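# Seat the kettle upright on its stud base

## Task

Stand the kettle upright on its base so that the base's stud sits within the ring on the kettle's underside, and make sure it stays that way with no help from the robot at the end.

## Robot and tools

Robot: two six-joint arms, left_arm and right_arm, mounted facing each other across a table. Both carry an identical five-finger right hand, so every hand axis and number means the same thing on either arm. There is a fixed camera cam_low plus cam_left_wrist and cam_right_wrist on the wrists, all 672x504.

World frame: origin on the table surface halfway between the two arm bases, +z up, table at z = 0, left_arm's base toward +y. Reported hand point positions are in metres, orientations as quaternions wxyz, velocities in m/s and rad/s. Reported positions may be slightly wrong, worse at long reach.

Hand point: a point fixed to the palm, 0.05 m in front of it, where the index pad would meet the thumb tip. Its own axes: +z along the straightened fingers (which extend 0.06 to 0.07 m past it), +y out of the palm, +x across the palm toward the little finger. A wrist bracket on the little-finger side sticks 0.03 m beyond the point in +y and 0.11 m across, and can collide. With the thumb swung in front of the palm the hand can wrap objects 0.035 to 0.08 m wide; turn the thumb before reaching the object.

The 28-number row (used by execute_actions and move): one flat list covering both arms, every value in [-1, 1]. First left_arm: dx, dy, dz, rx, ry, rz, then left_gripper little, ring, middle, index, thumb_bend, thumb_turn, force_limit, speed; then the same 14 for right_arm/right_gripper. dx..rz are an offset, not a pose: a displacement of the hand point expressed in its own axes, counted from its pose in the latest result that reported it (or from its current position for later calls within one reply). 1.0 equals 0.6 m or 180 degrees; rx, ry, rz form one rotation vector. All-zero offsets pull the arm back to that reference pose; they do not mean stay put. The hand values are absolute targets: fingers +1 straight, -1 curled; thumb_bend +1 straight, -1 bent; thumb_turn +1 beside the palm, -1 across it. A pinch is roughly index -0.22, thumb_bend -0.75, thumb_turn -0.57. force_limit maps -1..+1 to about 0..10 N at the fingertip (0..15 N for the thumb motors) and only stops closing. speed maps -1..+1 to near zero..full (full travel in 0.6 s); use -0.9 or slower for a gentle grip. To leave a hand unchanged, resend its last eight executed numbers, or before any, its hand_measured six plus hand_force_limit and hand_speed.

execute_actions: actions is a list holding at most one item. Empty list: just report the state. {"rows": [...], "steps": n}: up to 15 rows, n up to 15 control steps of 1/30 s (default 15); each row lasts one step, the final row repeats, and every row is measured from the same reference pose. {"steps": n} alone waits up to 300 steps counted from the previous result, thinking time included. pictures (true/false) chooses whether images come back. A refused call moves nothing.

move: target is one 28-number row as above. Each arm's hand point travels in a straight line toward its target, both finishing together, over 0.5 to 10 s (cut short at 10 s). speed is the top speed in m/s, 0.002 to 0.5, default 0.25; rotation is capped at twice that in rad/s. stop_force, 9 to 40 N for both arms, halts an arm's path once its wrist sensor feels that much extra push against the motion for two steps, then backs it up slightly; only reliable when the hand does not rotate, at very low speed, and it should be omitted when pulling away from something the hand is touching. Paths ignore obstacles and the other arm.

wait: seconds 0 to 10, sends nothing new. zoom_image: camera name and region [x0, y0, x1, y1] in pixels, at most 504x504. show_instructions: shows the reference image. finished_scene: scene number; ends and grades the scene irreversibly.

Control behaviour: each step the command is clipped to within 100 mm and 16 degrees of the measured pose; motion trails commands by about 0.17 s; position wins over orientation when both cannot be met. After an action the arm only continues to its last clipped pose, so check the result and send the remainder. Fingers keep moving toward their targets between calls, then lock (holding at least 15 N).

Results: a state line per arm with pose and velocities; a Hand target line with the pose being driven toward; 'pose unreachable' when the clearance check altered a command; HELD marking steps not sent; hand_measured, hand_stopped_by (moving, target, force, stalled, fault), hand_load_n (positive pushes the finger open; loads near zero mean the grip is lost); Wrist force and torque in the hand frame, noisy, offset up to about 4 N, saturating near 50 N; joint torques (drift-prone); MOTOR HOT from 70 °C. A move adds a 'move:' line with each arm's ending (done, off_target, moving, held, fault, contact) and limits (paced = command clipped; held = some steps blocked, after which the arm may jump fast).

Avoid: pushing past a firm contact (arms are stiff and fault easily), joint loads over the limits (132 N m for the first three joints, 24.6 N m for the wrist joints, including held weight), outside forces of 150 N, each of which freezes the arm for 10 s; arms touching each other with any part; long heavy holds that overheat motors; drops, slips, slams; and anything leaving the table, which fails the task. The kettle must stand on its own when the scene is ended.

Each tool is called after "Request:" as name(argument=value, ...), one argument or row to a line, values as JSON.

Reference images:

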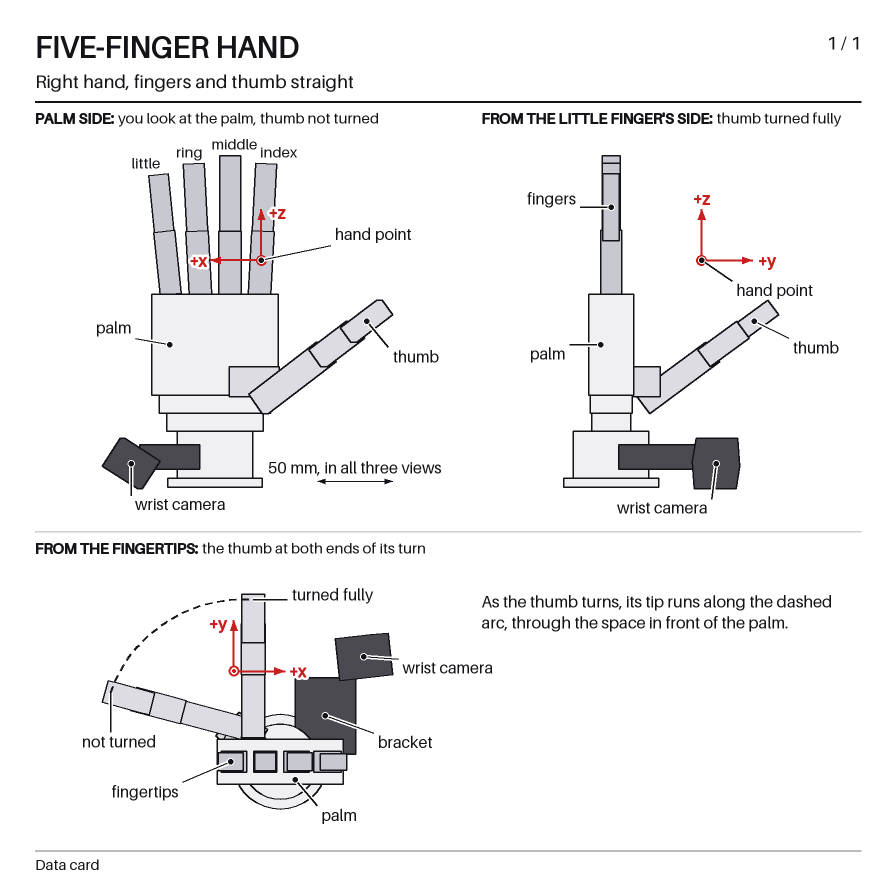

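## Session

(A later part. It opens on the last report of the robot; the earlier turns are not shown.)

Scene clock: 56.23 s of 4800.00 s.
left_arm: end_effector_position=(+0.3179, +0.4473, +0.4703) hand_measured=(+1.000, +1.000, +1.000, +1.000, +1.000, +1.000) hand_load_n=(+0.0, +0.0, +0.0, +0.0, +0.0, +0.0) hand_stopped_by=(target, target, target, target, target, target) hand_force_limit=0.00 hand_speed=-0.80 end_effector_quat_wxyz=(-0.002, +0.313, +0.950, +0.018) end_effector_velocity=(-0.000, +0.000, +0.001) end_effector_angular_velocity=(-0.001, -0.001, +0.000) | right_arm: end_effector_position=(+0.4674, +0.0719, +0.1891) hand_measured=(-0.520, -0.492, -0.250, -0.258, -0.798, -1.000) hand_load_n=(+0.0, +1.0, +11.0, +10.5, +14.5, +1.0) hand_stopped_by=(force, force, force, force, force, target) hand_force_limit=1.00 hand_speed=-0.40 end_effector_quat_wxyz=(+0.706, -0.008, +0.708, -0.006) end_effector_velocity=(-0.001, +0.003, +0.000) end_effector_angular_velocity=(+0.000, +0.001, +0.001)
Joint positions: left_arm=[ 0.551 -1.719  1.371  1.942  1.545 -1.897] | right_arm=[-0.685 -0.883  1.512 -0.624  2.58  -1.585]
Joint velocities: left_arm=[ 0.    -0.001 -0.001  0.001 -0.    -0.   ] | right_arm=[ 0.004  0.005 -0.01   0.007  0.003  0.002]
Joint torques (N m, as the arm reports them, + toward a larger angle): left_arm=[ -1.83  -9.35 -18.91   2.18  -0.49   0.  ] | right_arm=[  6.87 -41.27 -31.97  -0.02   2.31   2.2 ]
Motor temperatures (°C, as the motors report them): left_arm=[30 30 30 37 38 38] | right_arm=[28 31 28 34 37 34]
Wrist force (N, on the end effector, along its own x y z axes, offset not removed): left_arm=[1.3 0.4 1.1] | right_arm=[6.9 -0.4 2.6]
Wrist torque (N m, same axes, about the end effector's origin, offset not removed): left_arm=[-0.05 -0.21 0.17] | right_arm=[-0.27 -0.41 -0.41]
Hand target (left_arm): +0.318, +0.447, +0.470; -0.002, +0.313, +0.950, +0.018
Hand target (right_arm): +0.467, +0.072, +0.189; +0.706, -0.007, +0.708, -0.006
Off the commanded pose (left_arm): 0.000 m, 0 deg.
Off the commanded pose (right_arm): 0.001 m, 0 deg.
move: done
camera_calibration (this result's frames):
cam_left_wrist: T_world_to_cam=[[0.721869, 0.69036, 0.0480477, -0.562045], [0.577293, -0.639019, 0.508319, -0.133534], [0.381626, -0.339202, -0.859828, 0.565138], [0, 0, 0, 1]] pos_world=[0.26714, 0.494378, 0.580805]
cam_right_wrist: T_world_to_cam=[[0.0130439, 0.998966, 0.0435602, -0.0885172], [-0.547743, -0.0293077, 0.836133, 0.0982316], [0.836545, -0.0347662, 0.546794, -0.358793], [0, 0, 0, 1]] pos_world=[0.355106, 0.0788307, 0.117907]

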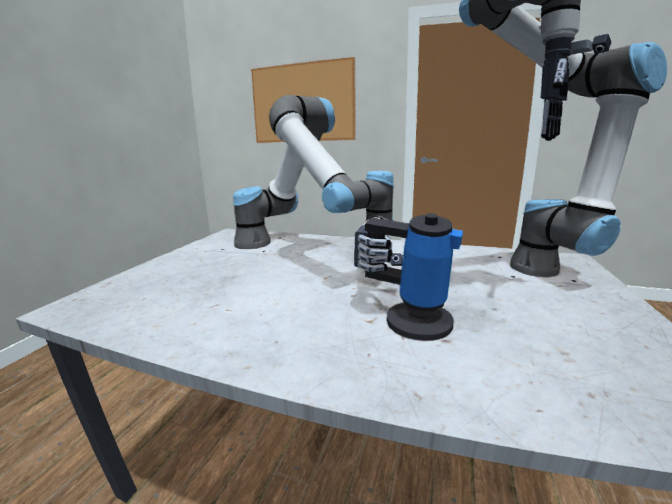

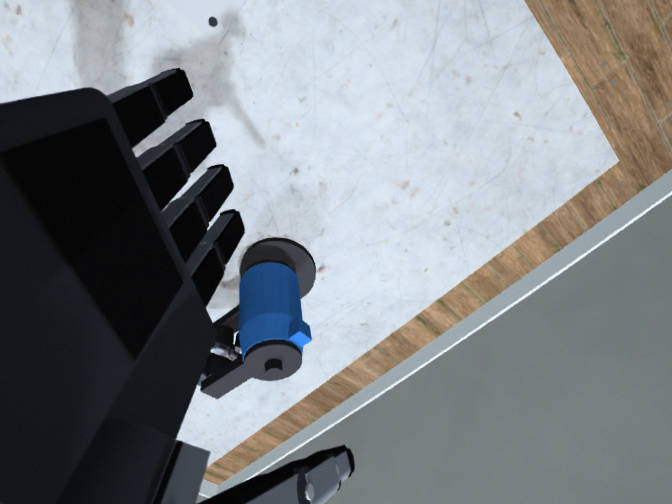

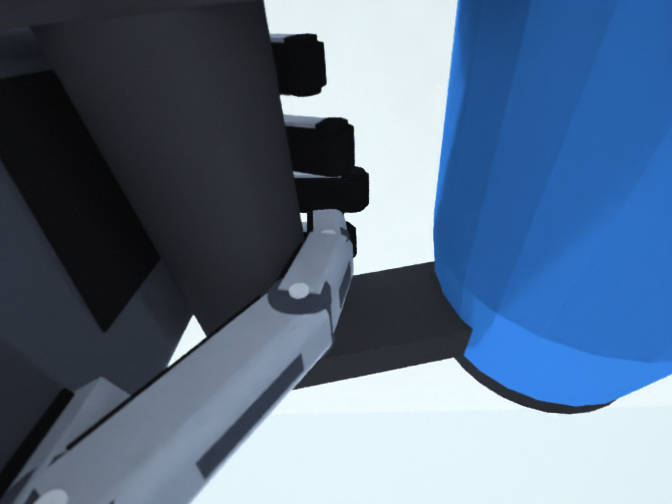

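Request:
move(
  target=[0,0,0,0,0,0,1,1,1,1,1,1,0,-0.8,0.03,-0.024,0.012,0,0,0.022,-1,-1,-1,-1,-1,-1,1,-0.4],
  speed=0.04,
)

Request:
zoom_image(
  camera="cam_low",
  region=[360,230,480,350],
)

Request:
zoom_image(
  camera="cam_left_wrist",
  region=[200,220,360,400],
)

Scene clock: 61.40 s of 4800.00 s.
left_arm: end_effector_position=(+0.3179, +0.4473, +0.4703) hand_measured=(+1.000, +1.000, +1.000, +1.000, +1.000, +1.000) hand_load_n=(+0.0, +0.0, +0.0, +0.0, +0.0, +0.0) hand_stopped_by=(target, target, target, target, target, target) hand_force_limit=0.00 hand_speed=-0.80 end_effector_quat_wxyz=(-0.002, +0.313, +0.950, +0.018) end_effector_velocity=(+0.000, -0.000, +0.000) end_effector_angular_velocity=(-0.002, -0.001, +0.000) | right_arm: end_effector_position=(+0.4745, +0.0574, +0.1716) hand_measured=(-0.520, -0.492, -0.250, -0.258, -0.798, -1.000) hand_load_n=(+0.0, +1.0, +11.0, +10.5, +14.5, +1.0) hand_stopped_by=(force, force, force, force, force, target) hand_force_limit=1.00 hand_speed=-0.40 end_effector_quat_wxyz=(+0.706, +0.017, +0.708, +0.018) end_effector_velocity=(+0.001, -0.002, -0.002) end_effector_angular_velocity=(+0.006, -0.001, -0.001)
Joint positions: left_arm=[ 0.551 -1.719  1.371  1.942  1.545 -1.897] | right_arm=[-0.706 -0.869  1.556 -0.682  2.558 -1.517]
Joint velocities: left_arm=[ 0.    -0.001 -0.001 -0.001  0.    -0.   ] | right_arm=[-0.003  0.001  0.004 -0.007 -0.003  0.005]
Joint torques (N m, as the arm reports them, + toward a larger angle): left_arm=[ -1.24  -9.16 -18.9    2.24  -0.48   0.02] | right_arm=[ -8.47 -40.63  -7.71  -3.77  -2.3    1.69]
Motor temperatures (°C, as the motors report them): left_arm=[30 30 30 37 38 38] | right_arm=[28 31 28 34 38 34]
Wrist force (N, on the end effector, along its own x y z axes, offset not removed): left_arm=[0.5 1.2 1.2] | right_arm=[4.4 -1.8 6.3]
Wrist torque (N m, same axes, about the end effector's origin, offset not removed): left_arm=[0.04 -0.12 0.16] | right_arm=[-0.58 -0.03 -0.76]
Hand target (left_arm): +0.318, +0.447, +0.470; -0.002, +0.313, +0.950, +0.018
Hand target (right_arm): +0.475, +0.057, +0.171; +0.706, +0.017, +0.708, +0.018
Off the commanded pose (left_arm): 0.000 m, 0 deg.
Off the commanded pose (right_arm): 0.000 m, 0 deg.
After step 90, 0.97 s passed at rest.
move: done
camera_calibration (this result's frames):
cam_left_wrist: T_world_to_cam=[[0.721869, 0.69036, 0.0480478, -0.562045], [0.577293, -0.639019, 0.508319, -0.133534], [0.381626, -0.339202, -0.859828, 0.565138], [0, 0, 0, 1]] pos_world=[0.26714, 0.494378, 0.580805]
cam_right_wrist: T_world_to_cam=[[0.0132907, 0.993653, 0.111701, -0.0848385], [-0.547614, -0.0862353, 0.832275, 0.120269], [0.836625, -0.0722307, 0.542992, -0.352874], [0, 0, 0, 1]] pos_world=[0.362212, 0.0691832, 0.100988]

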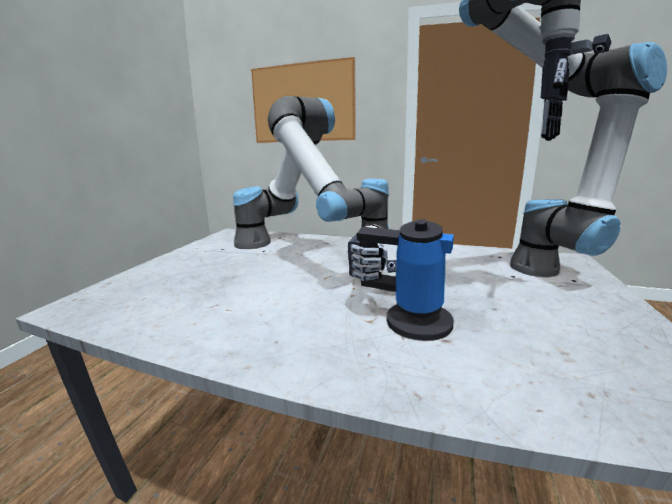

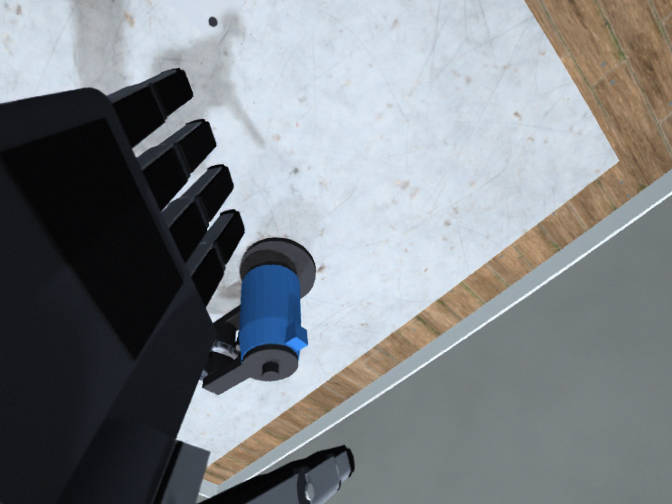

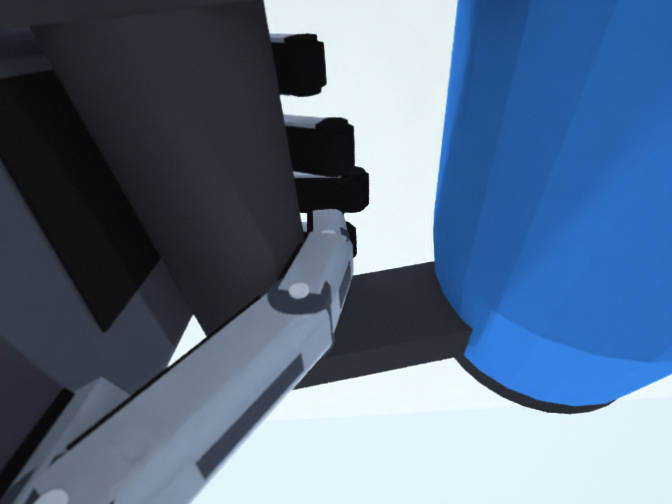

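Region (360, 230, 480, 350) of cam_low's 672x504 image, scaled by 4.200, with more detail than that image has.

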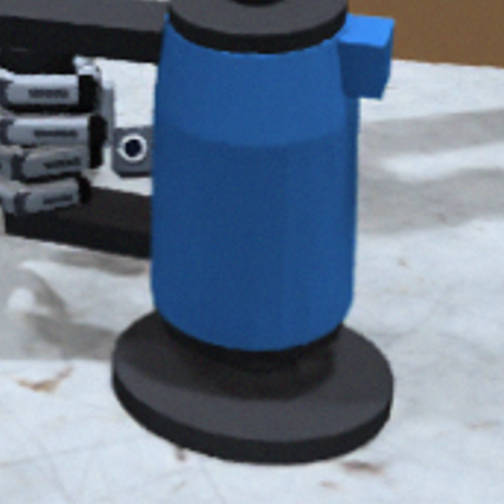

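Region (200, 220, 360, 400) of cam_left_wrist's 672x504 image, scaled by 2.800, with more detail than that image has.

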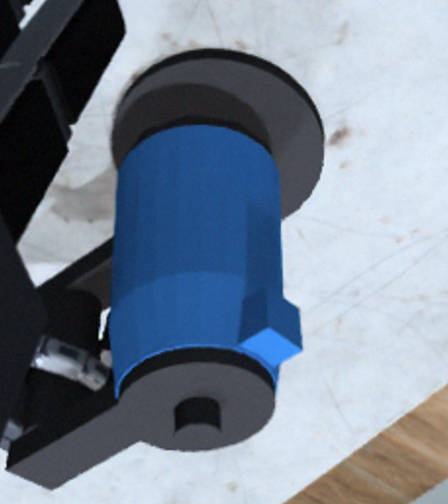

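Request:
move(
  target=[0,0,0,0,0,0,1,1,1,1,1,1,0,-0.8,0,0,0.018,0,0,0,-1,-1,-1,-1,-1,-1,1,-0.4],
  speed=0.03,
)

Request:
move(
  target=[0,0,0,0,0,0,1,1,1,1,1,1,0,-0.8,0.075,0.005,0,0,0,0,-1,-1,-1,-1,-1,-1,1,-0.4],
  speed=0.008,
  stop_force=10,
)

Request:
zoom_image(
  camera="cam_low",
  region=[360,230,480,350],
)

Request:
zoom_image(
  camera="cam_left_wrist",
  region=[200,220,360,400],
)

Scene clock: 69.33 s of 4800.00 s.
left_arm: end_effector_position=(+0.3179, +0.4473, +0.4703) hand_measured=(+1.000, +1.000, +1.000, +1.000, +1.000, +1.000) hand_load_n=(+0.0, +0.0, +0.0, +0.0, +0.0, +0.0) hand_stopped_by=(target, target, target, target, target, target) hand_force_limit=0.00 hand_speed=-0.80 end_effector_quat_wxyz=(-0.002, +0.313, +0.950, +0.018) end_effector_velocity=(+0.000, +0.000, +0.000) end_effector_angular_velocity=(+0.001, +0.000, -0.000) | right_arm: end_effector_position=(+0.4850, +0.0574, +0.1715) hand_measured=(-0.520, -0.492, -0.250, -0.258, -0.798, -1.000) hand_load_n=(+0.0, +1.0, +11.5, +10.5, +14.5, +1.0) hand_stopped_by=(force, force, force, force, force, target) hand_force_limit=1.00 hand_speed=-0.40 end_effector_quat_wxyz=(+0.706, +0.017, +0.708, +0.018) end_effector_velocity=(+0.003, -0.000, +0.000) end_effector_angular_velocity=(+0.001, -0.000, -0.001)
Joint positions: left_arm=[ 0.551 -1.719  1.371  1.942  1.545 -1.897] | right_arm=[-0.721 -0.862  1.543 -0.676  2.543 -1.517]
Joint velocities: left_arm=[-0.     0.    -0.001  0.001 -0.001  0.   ] | right_arm=[-0.004  0.001 -0.004  0.002 -0.004  0.001]
Joint torques (N m, as the arm reports them, + toward a larger angle): left_arm=[ -1.    -9.09 -18.89   2.15  -0.39  -0.09] | right_arm=[ -5.61 -40.51 -29.77   0.12  -2.03  -0.52]
Motor temperatures (°C, as the motors report them): left_arm=[30 30 30 37 38 38] | right_arm=[28 31 28 34 38 34]
Wrist force (N, on the end effector, along its own x y z axes, offset not removed): left_arm=[0.2 0.9 -0.5] | right_arm=[6.2 -3.7 0.1]
Wrist torque (N m, same axes, about the end effector's origin, offset not removed): left_arm=[0.11 0.04 0.09] | right_arm=[-0.40 -0.26 -0.55]
Hand target (left_arm): +0.318, +0.447, +0.470; -0.002, +0.313, +0.950, +0.018
Hand target (right_arm): +0.485, +0.057, +0.172; +0.706, +0.017, +0.708, +0.018
Off the commanded pose (left_arm): 0.000 m, 0 deg.
Off the commanded pose (right_arm): 0.000 m, 0 deg.
After step 90, 4.17 s passed at rest.
move: done
camera_calibration (this result's frames):
cam_left_wrist: T_world_to_cam=[[0.721869, 0.69036, 0.0480478, -0.562045], [0.577292, -0.639019, 0.508319, -0.133534], [0.381626, -0.339202, -0.859828, 0.565138], [0, 0, 0, 1]] pos_world=[0.26714, 0.494378, 0.580804]
cam_right_wrist: T_world_to_cam=[[0.0132901, 0.993651, 0.111716, -0.0849874], [-0.547626, -0.0862468, 0.832267, 0.126066], [0.836618, -0.0722393, 0.543003, -0.361655], [0, 0, 0, 1]] pos_world=[0.372733, 0.0691949, 0.100954]

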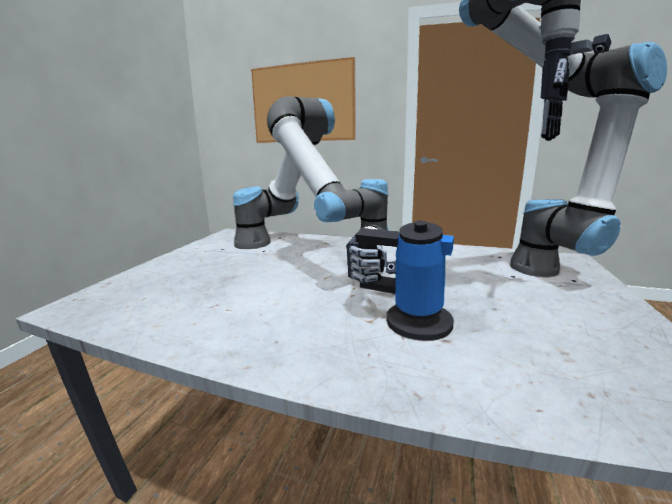

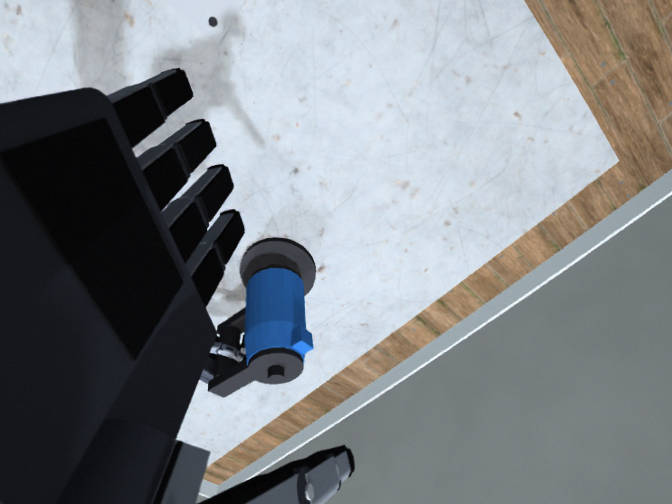

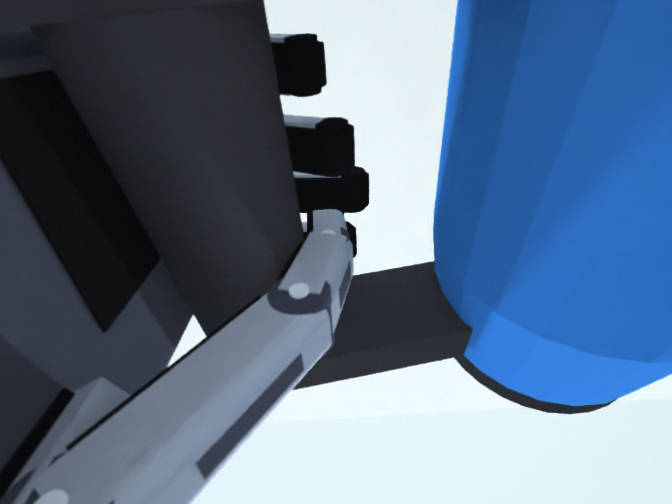

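Scene clock: 73.53 s of 4800.00 s.
left_arm: end_effector_position=(+0.3179, +0.4473, +0.4703) hand_measured=(+1.000, +1.000, +1.000, +1.000, +1.000, +1.000) hand_load_n=(+0.0, +0.0, +0.0, +0.0, +0.0, +0.0) hand_stopped_by=(target, target, target, target, target, target) hand_force_limit=0.00 hand_speed=-0.80 end_effector_quat_wxyz=(-0.002, +0.313, +0.950, +0.018) end_effector_velocity=(-0.000, -0.000, -0.000) end_effector_angular_velocity=(+0.000, +0.001, +0.000) | right_arm: end_effector_position=(+0.4849, +0.0610, +0.1412) hand_measured=(-0.520, -0.492, -0.250, -0.258, -0.798, -1.000) hand_load_n=(+0.5, +2.5, +11.0, +10.0, +14.5, +2.0) hand_stopped_by=(force, force, force, force, force, target) hand_force_limit=1.00 hand_speed=-0.40 end_effector_quat_wxyz=(+0.706, +0.017, +0.708, +0.018) end_effector_velocity=(-0.000, -0.000, +0.002) end_effector_angular_velocity=(-0.004, +0.002, -0.000)
Joint positions: left_arm=[ 0.551 -1.719  1.371  1.942  1.545 -1.897] | right_arm=[-0.718 -0.81   1.542 -0.727  2.546 -1.517]
Joint velocities: left_arm=[ 0.     0.001 -0.     0.     0.001 -0.   ] | right_arm=[-0.    -0.004 -0.     0.007 -0.    -0.001]
Joint torques (N m, as the arm reports them, + toward a larger angle): left_arm=[ -1.61  -9.37 -18.57   2.15  -0.43  -0.12] | right_arm=[  0.17 -51.89 -22.46   1.89   1.1   -1.01]
Motor temperatures (°C, as the motors report them): left_arm=[30 30 30 37 38 38] | right_arm=[28 31 28 34 38 34]
Wrist force (N, on the end effector, along its own x y z axes, offset not removed): left_arm=[1.3 1.2 1.1] | right_arm=[3.6 0.7 1.9]
Wrist torque (N m, same axes, about the end effector's origin, offset not removed): left_arm=[0.01 -0.20 0.15] | right_arm=[-0.18 -0.55 0.13]
Hand target (left_arm): +0.318, +0.447, +0.470; -0.002, +0.313, +0.950, +0.018
Hand target (right_arm): +0.485, +0.061, +0.142; +0.706, +0.017, +0.708, +0.018
Off the commanded pose (left_arm): 0.000 m, 0 deg.
Off the commanded pose (right_arm): 0.015 m, 0 deg.
move: contact (right_arm)
camera_calibration (this result's frames):
cam_left_wrist: T_world_to_cam=[[0.721869, 0.69036, 0.0480479, -0.562045], [0.577293, -0.639019, 0.508318, -0.133534], [0.381626, -0.339202, -0.859828, 0.565138], [0, 0, 0, 1]] pos_world=[0.26714, 0.494378, 0.580805]
cam_right_wrist: T_world_to_cam=[[0.0133093, 0.993658, 0.111657, -0.0851823], [-0.547594, -0.0861897, 0.832294, 0.151565], [0.836639, -0.0722198, 0.542973, -0.344836], [0, 0, 0, 1]] pos_world=[0.372633, 0.0728015, 0.0706014]

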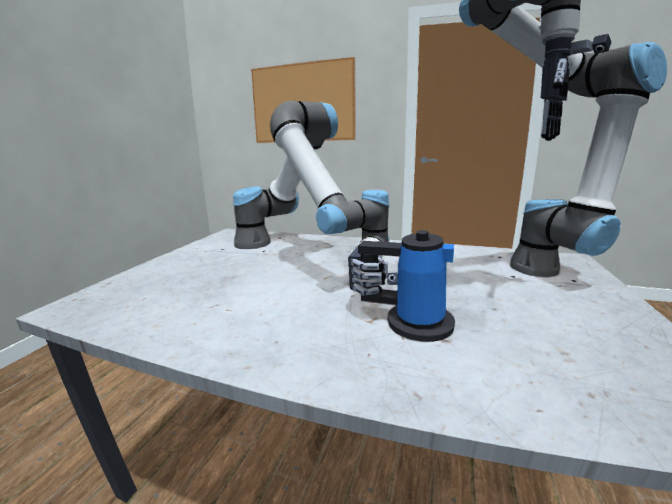

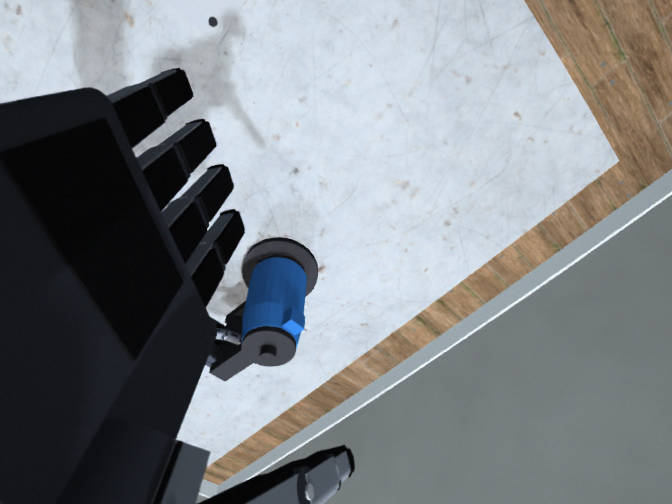

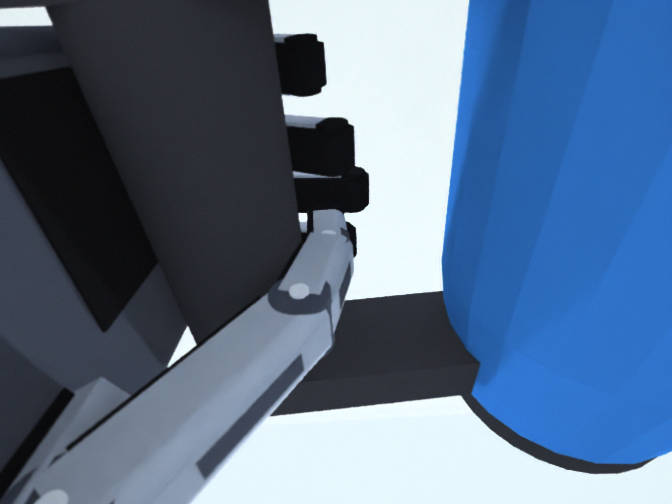

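Region (360, 230, 480, 350) of cam_low's 672x504 image, scaled by 4.200, with more detail than that image has.

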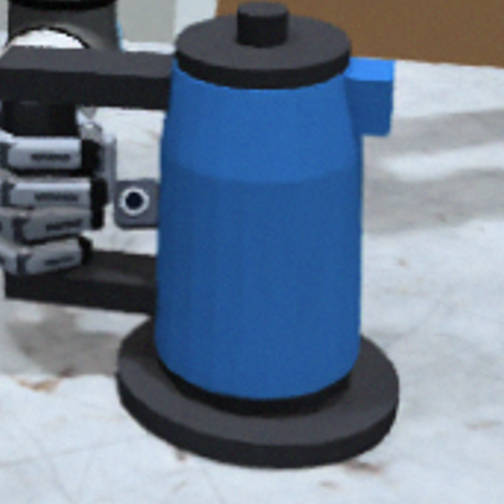

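Region (200, 220, 360, 400) of cam_left_wrist's 672x504 image, scaled by 2.800, with more detail than that image has.

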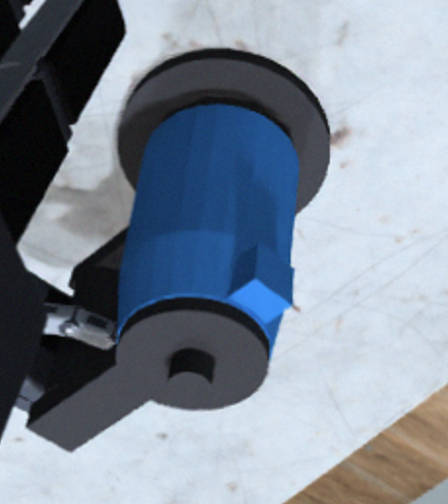

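Base shifted with it, so the stud seems engaged. Release.

Request:
move(
  target=[0,0,0,0,0,0,1,1,1,1,1,1,0,-0.8,0,0,0,0,0,0,1,1,1,1,0,-1,1,0],
)

Request:
move(
  target=[0,0,0,0,0,0,1,1,1,1,1,1,0,-0.8,0,-0.012,-0.17,0,0,0,1,1,1,1,0,-1,1,0],
  speed=0.1,
)

Request:
zoom_image(
  camera="cam_low",
  region=[360,230,480,350],
)

Scene clock: 78.07 s of 4800.00 s.
left_arm: end_effector_position=(+0.3179, +0.4473, +0.4703) hand_measured=(+1.000, +1.000, +1.000, +1.000, +1.000, +1.000) hand_load_n=(+0.0, +0.0, +0.0, +0.0, +0.0, +0.0) hand_stopped_by=(target, target, target, target, target, target) hand_force_limit=0.00 hand_speed=-0.80 end_effector_quat_wxyz=(-0.002, +0.313, +0.950, +0.018) end_effector_velocity=(+0.000, -0.000, -0.000) end_effector_angular_velocity=(+0.003, +0.002, +0.000) | right_arm: end_effector_position=(+0.4849, +0.0609, +0.1411) hand_measured=(+1.000, +1.000, +1.000, +1.000, +0.000, -1.000) hand_load_n=(+0.0, +0.0, +0.0, +0.0, +0.0, +0.0) hand_stopped_by=(target, target, target, target, target, target) hand_force_limit=1.00 hand_speed=0.00 end_effector_quat_wxyz=(+0.706, +0.017, +0.708, +0.018) end_effector_velocity=(+0.001, -0.001, -0.000) end_effector_angular_velocity=(+0.001, +0.000, -0.001)
Joint positions: left_arm=[ 0.551 -1.719  1.371  1.942  1.545 -1.897] | right_arm=[-0.718 -0.81   1.542 -0.727  2.546 -1.517]
Joint velocities: left_arm=[ 0.     0.002  0.     0.001  0.    -0.   ] | right_arm=[-0.001  0.     0.    -0.     0.     0.001]
Joint torques (N m, as the arm reports them, + toward a larger angle): left_arm=[ -1.46  -9.14 -18.52   2.01  -0.32  -0.06] | right_arm=[  6.73 -36.9  -27.11  -2.86   2.67  -1.41]
Motor temperatures (°C, as the motors report them): left_arm=[30 30 30 37 38 38] | right_arm=[28 31 28 34 38 34]
Wrist force (N, on the end effector, along its own x y z axes, offset not removed): left_arm=[1.7 0.4 0.8] | right_arm=[2.0 -0.5 5.4]
Wrist torque (N m, same axes, about the end effector's origin, offset not removed): left_arm=[-0.05 -0.18 0.15] | right_arm=[-0.43 -0.43 0.07]
Hand target (left_arm): +0.318, +0.447, +0.470; -0.002, +0.313, +0.950, +0.018
Hand target (right_arm): +0.485, +0.061, +0.141; +0.706, +0.017, +0.708, +0.018
Off the commanded pose (left_arm): 0.000 m, 0 deg.
Off the commanded pose (right_arm): 0.000 m, 0 deg.
After step 90, 0.33 s passed at rest.
move: done
camera_calibration (this result's frames):
cam_left_wrist: T_world_to_cam=[[0.721869, 0.69036, 0.0480478, -0.562045], [0.577293, -0.639019, 0.508318, -0.133534], [0.381626, -0.339202, -0.859828, 0.565138], [0, 0, 0, 1]] pos_world=[0.26714, 0.494378, 0.580805]
cam_right_wrist: T_world_to_cam=[[0.0133143, 0.993667, 0.111573, -0.08514], [-0.547547, -0.0861206, 0.832332, 0.151561], [0.836669, -0.0721731, 0.542932, -0.344809], [0, 0, 0, 1]] pos_world=[0.372611, 0.0727674, 0.0705586]

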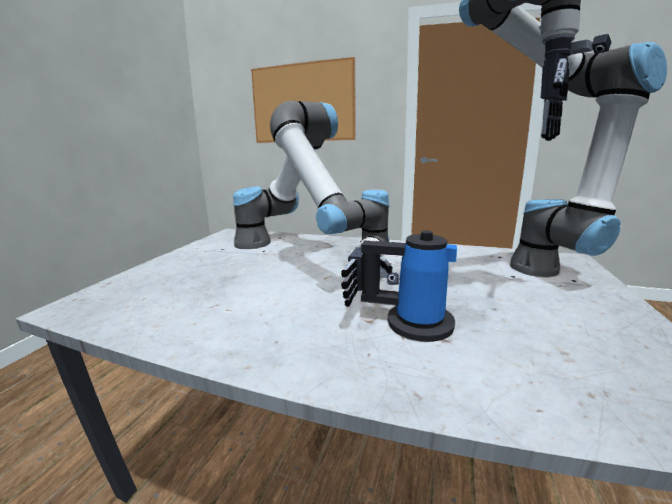

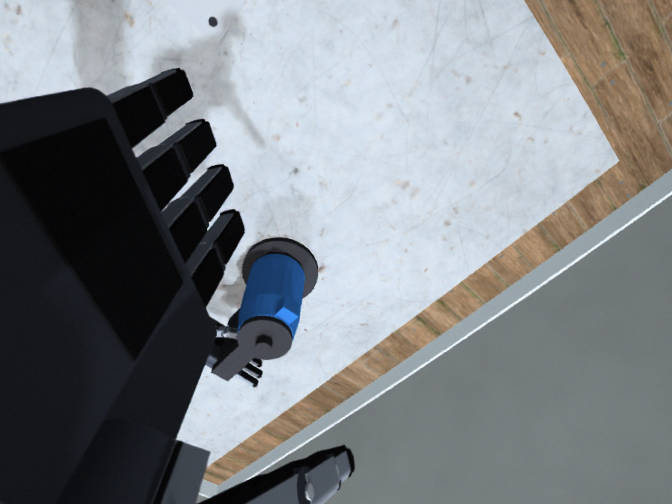

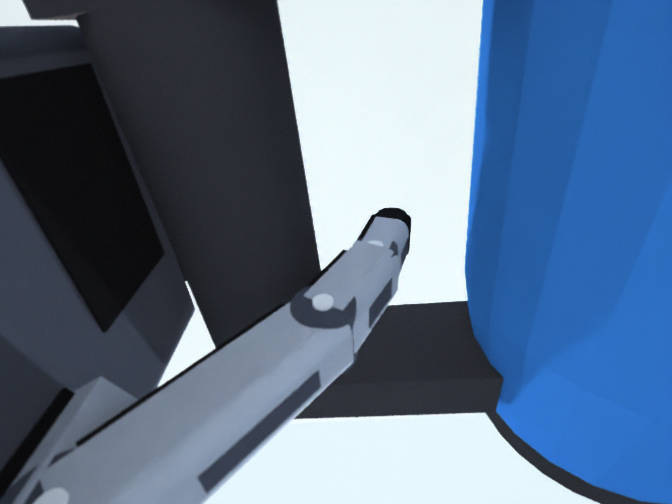

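Scene clock: 79.57 s of 4800.00 s.
left_arm: end_effector_position=(+0.3179, +0.4473, +0.4703) hand_measured=(+1.000, +1.000, +1.000, +1.000, +1.000, +1.000) hand_load_n=(+0.0, +0.0, +0.0, +0.0, +0.0, +0.0) hand_stopped_by=(target, target, target, target, target, target) hand_force_limit=0.00 hand_speed=-0.80 end_effector_quat_wxyz=(-0.002, +0.313, +0.950, +0.018) end_effector_velocity=(+0.000, -0.000, -0.000) end_effector_angular_velocity=(-0.001, -0.000, -0.000) | right_arm: end_effector_position=(+0.3832, +0.0536, +0.1410) hand_measured=(+1.000, +1.000, +1.000, +1.000, +0.000, -1.000) hand_load_n=(+0.0, +0.0, +0.0, +0.0, +0.0, +0.0) hand_stopped_by=(target, target, target, target, target, target) hand_force_limit=1.00 hand_speed=0.00 end_effector_quat_wxyz=(+0.706, +0.017, +0.708, +0.018) end_effector_velocity=(-0.002, -0.000, -0.000) end_effector_angular_velocity=(-0.002, +0.000, -0.000)
Joint positions: left_arm=[ 0.551 -1.719  1.371  1.942  1.545 -1.897] | right_arm=[-0.568 -0.872  1.667 -0.788  2.696 -1.515]
Joint velocities: left_arm=[ 0.     0.    -0.    -0.001  0.     0.   ] | right_arm=[ 0.004 -0.001  0.002 -0.001  0.004 -0.001]
Joint torques (N m, as the arm reports them, + toward a larger angle): left_arm=[ -1.44  -9.33 -18.79   2.09  -0.42  -0.09] | right_arm=[  7.16 -49.29  -3.77  -2.52   2.47  -1.24]
Motor temperatures (°C, as the motors report them): left_arm=[30 30 30 37 38 38] | right_arm=[28 31 28 34 38 34]
Wrist force (N, on the end effector, along its own x y z axes, offset not removed): left_arm=[1.2 0.5 -0.5] | right_arm=[-2.2 -2.4 4.3]
Wrist torque (N m, same axes, about the end effector's origin, offset not removed): left_arm=[0.07 -0.03 0.10] | right_arm=[-0.56 0.14 -0.28]
Hand target (left_arm): +0.318, +0.447, +0.470; -0.002, +0.313, +0.950, +0.018
Hand target (right_arm): +0.383, +0.054, +0.141; +0.706, +0.017, +0.708, +0.018
Off the commanded pose (left_arm): 0.000 m, 0 deg.
Off the commanded pose (right_arm): 0.000 m, 0 deg.
move: done
camera_calibration (this result's frames):
cam_left_wrist: T_world_to_cam=[[0.721869, 0.69036, 0.0480479, -0.562045], [0.577293, -0.639019, 0.508318, -0.133534], [0.381626, -0.339202, -0.859828, 0.565138], [0, 0, 0, 1]] pos_world=[0.26714, 0.494378, 0.580805]
cam_right_wrist: T_world_to_cam=[[0.013318, 0.993664, 0.111603, -0.0764566], [-0.5475, -0.0861479, 0.832359, 0.0952871], [0.8367, -0.0721879, 0.542884, -0.26019], [0, 0, 0, 1]] pos_world=[0.270889, 0.0653983, 0.0704728]

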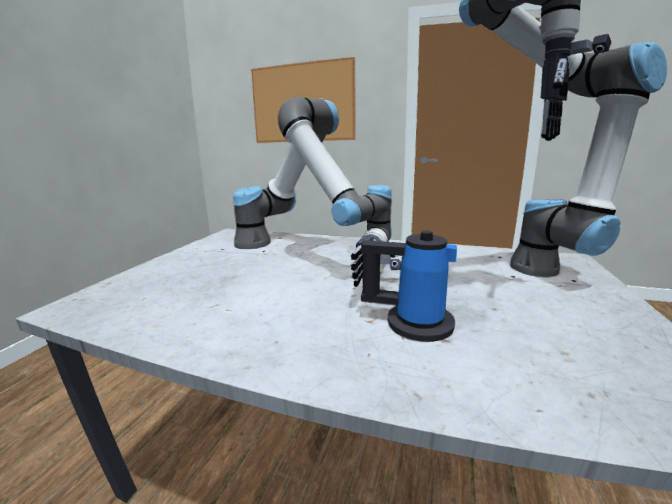

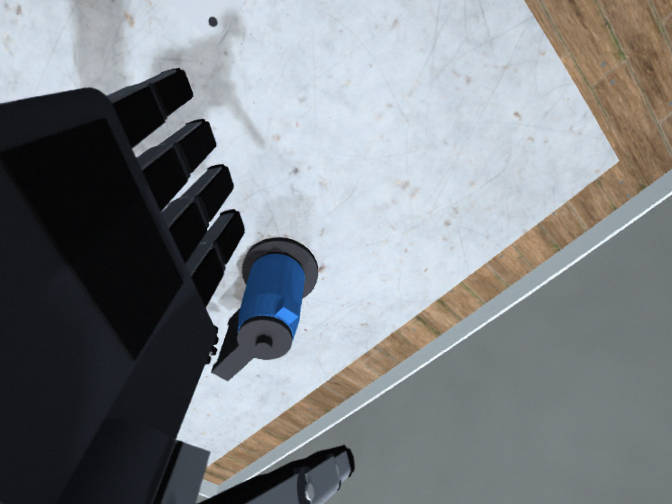

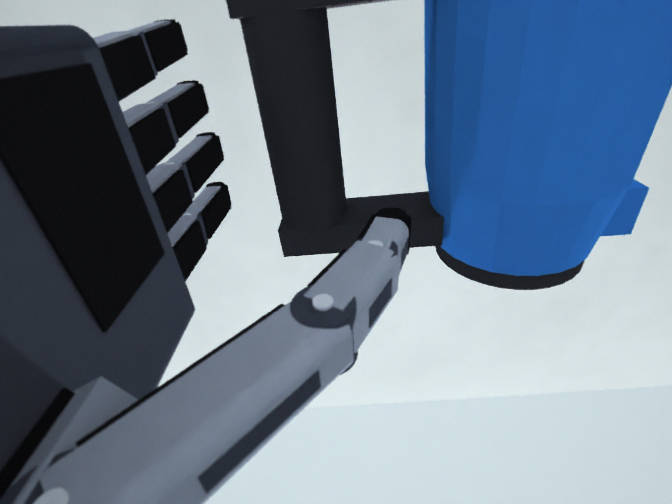

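Region (360, 230, 480, 350) of cam_low's 672x504 image, scaled by 4.200, with more detail than that image has.

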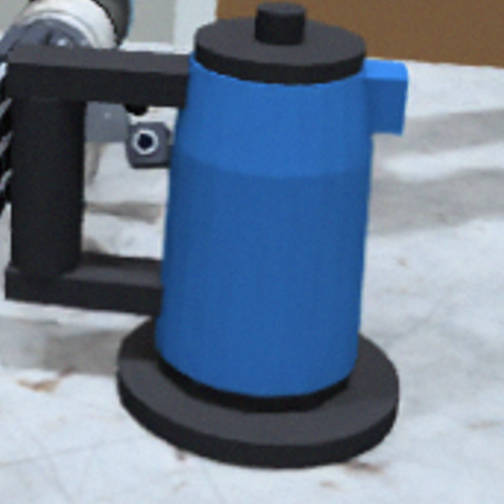

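Request:
finished_scene(
  scene=1,
)

The scene is finished: the task was done.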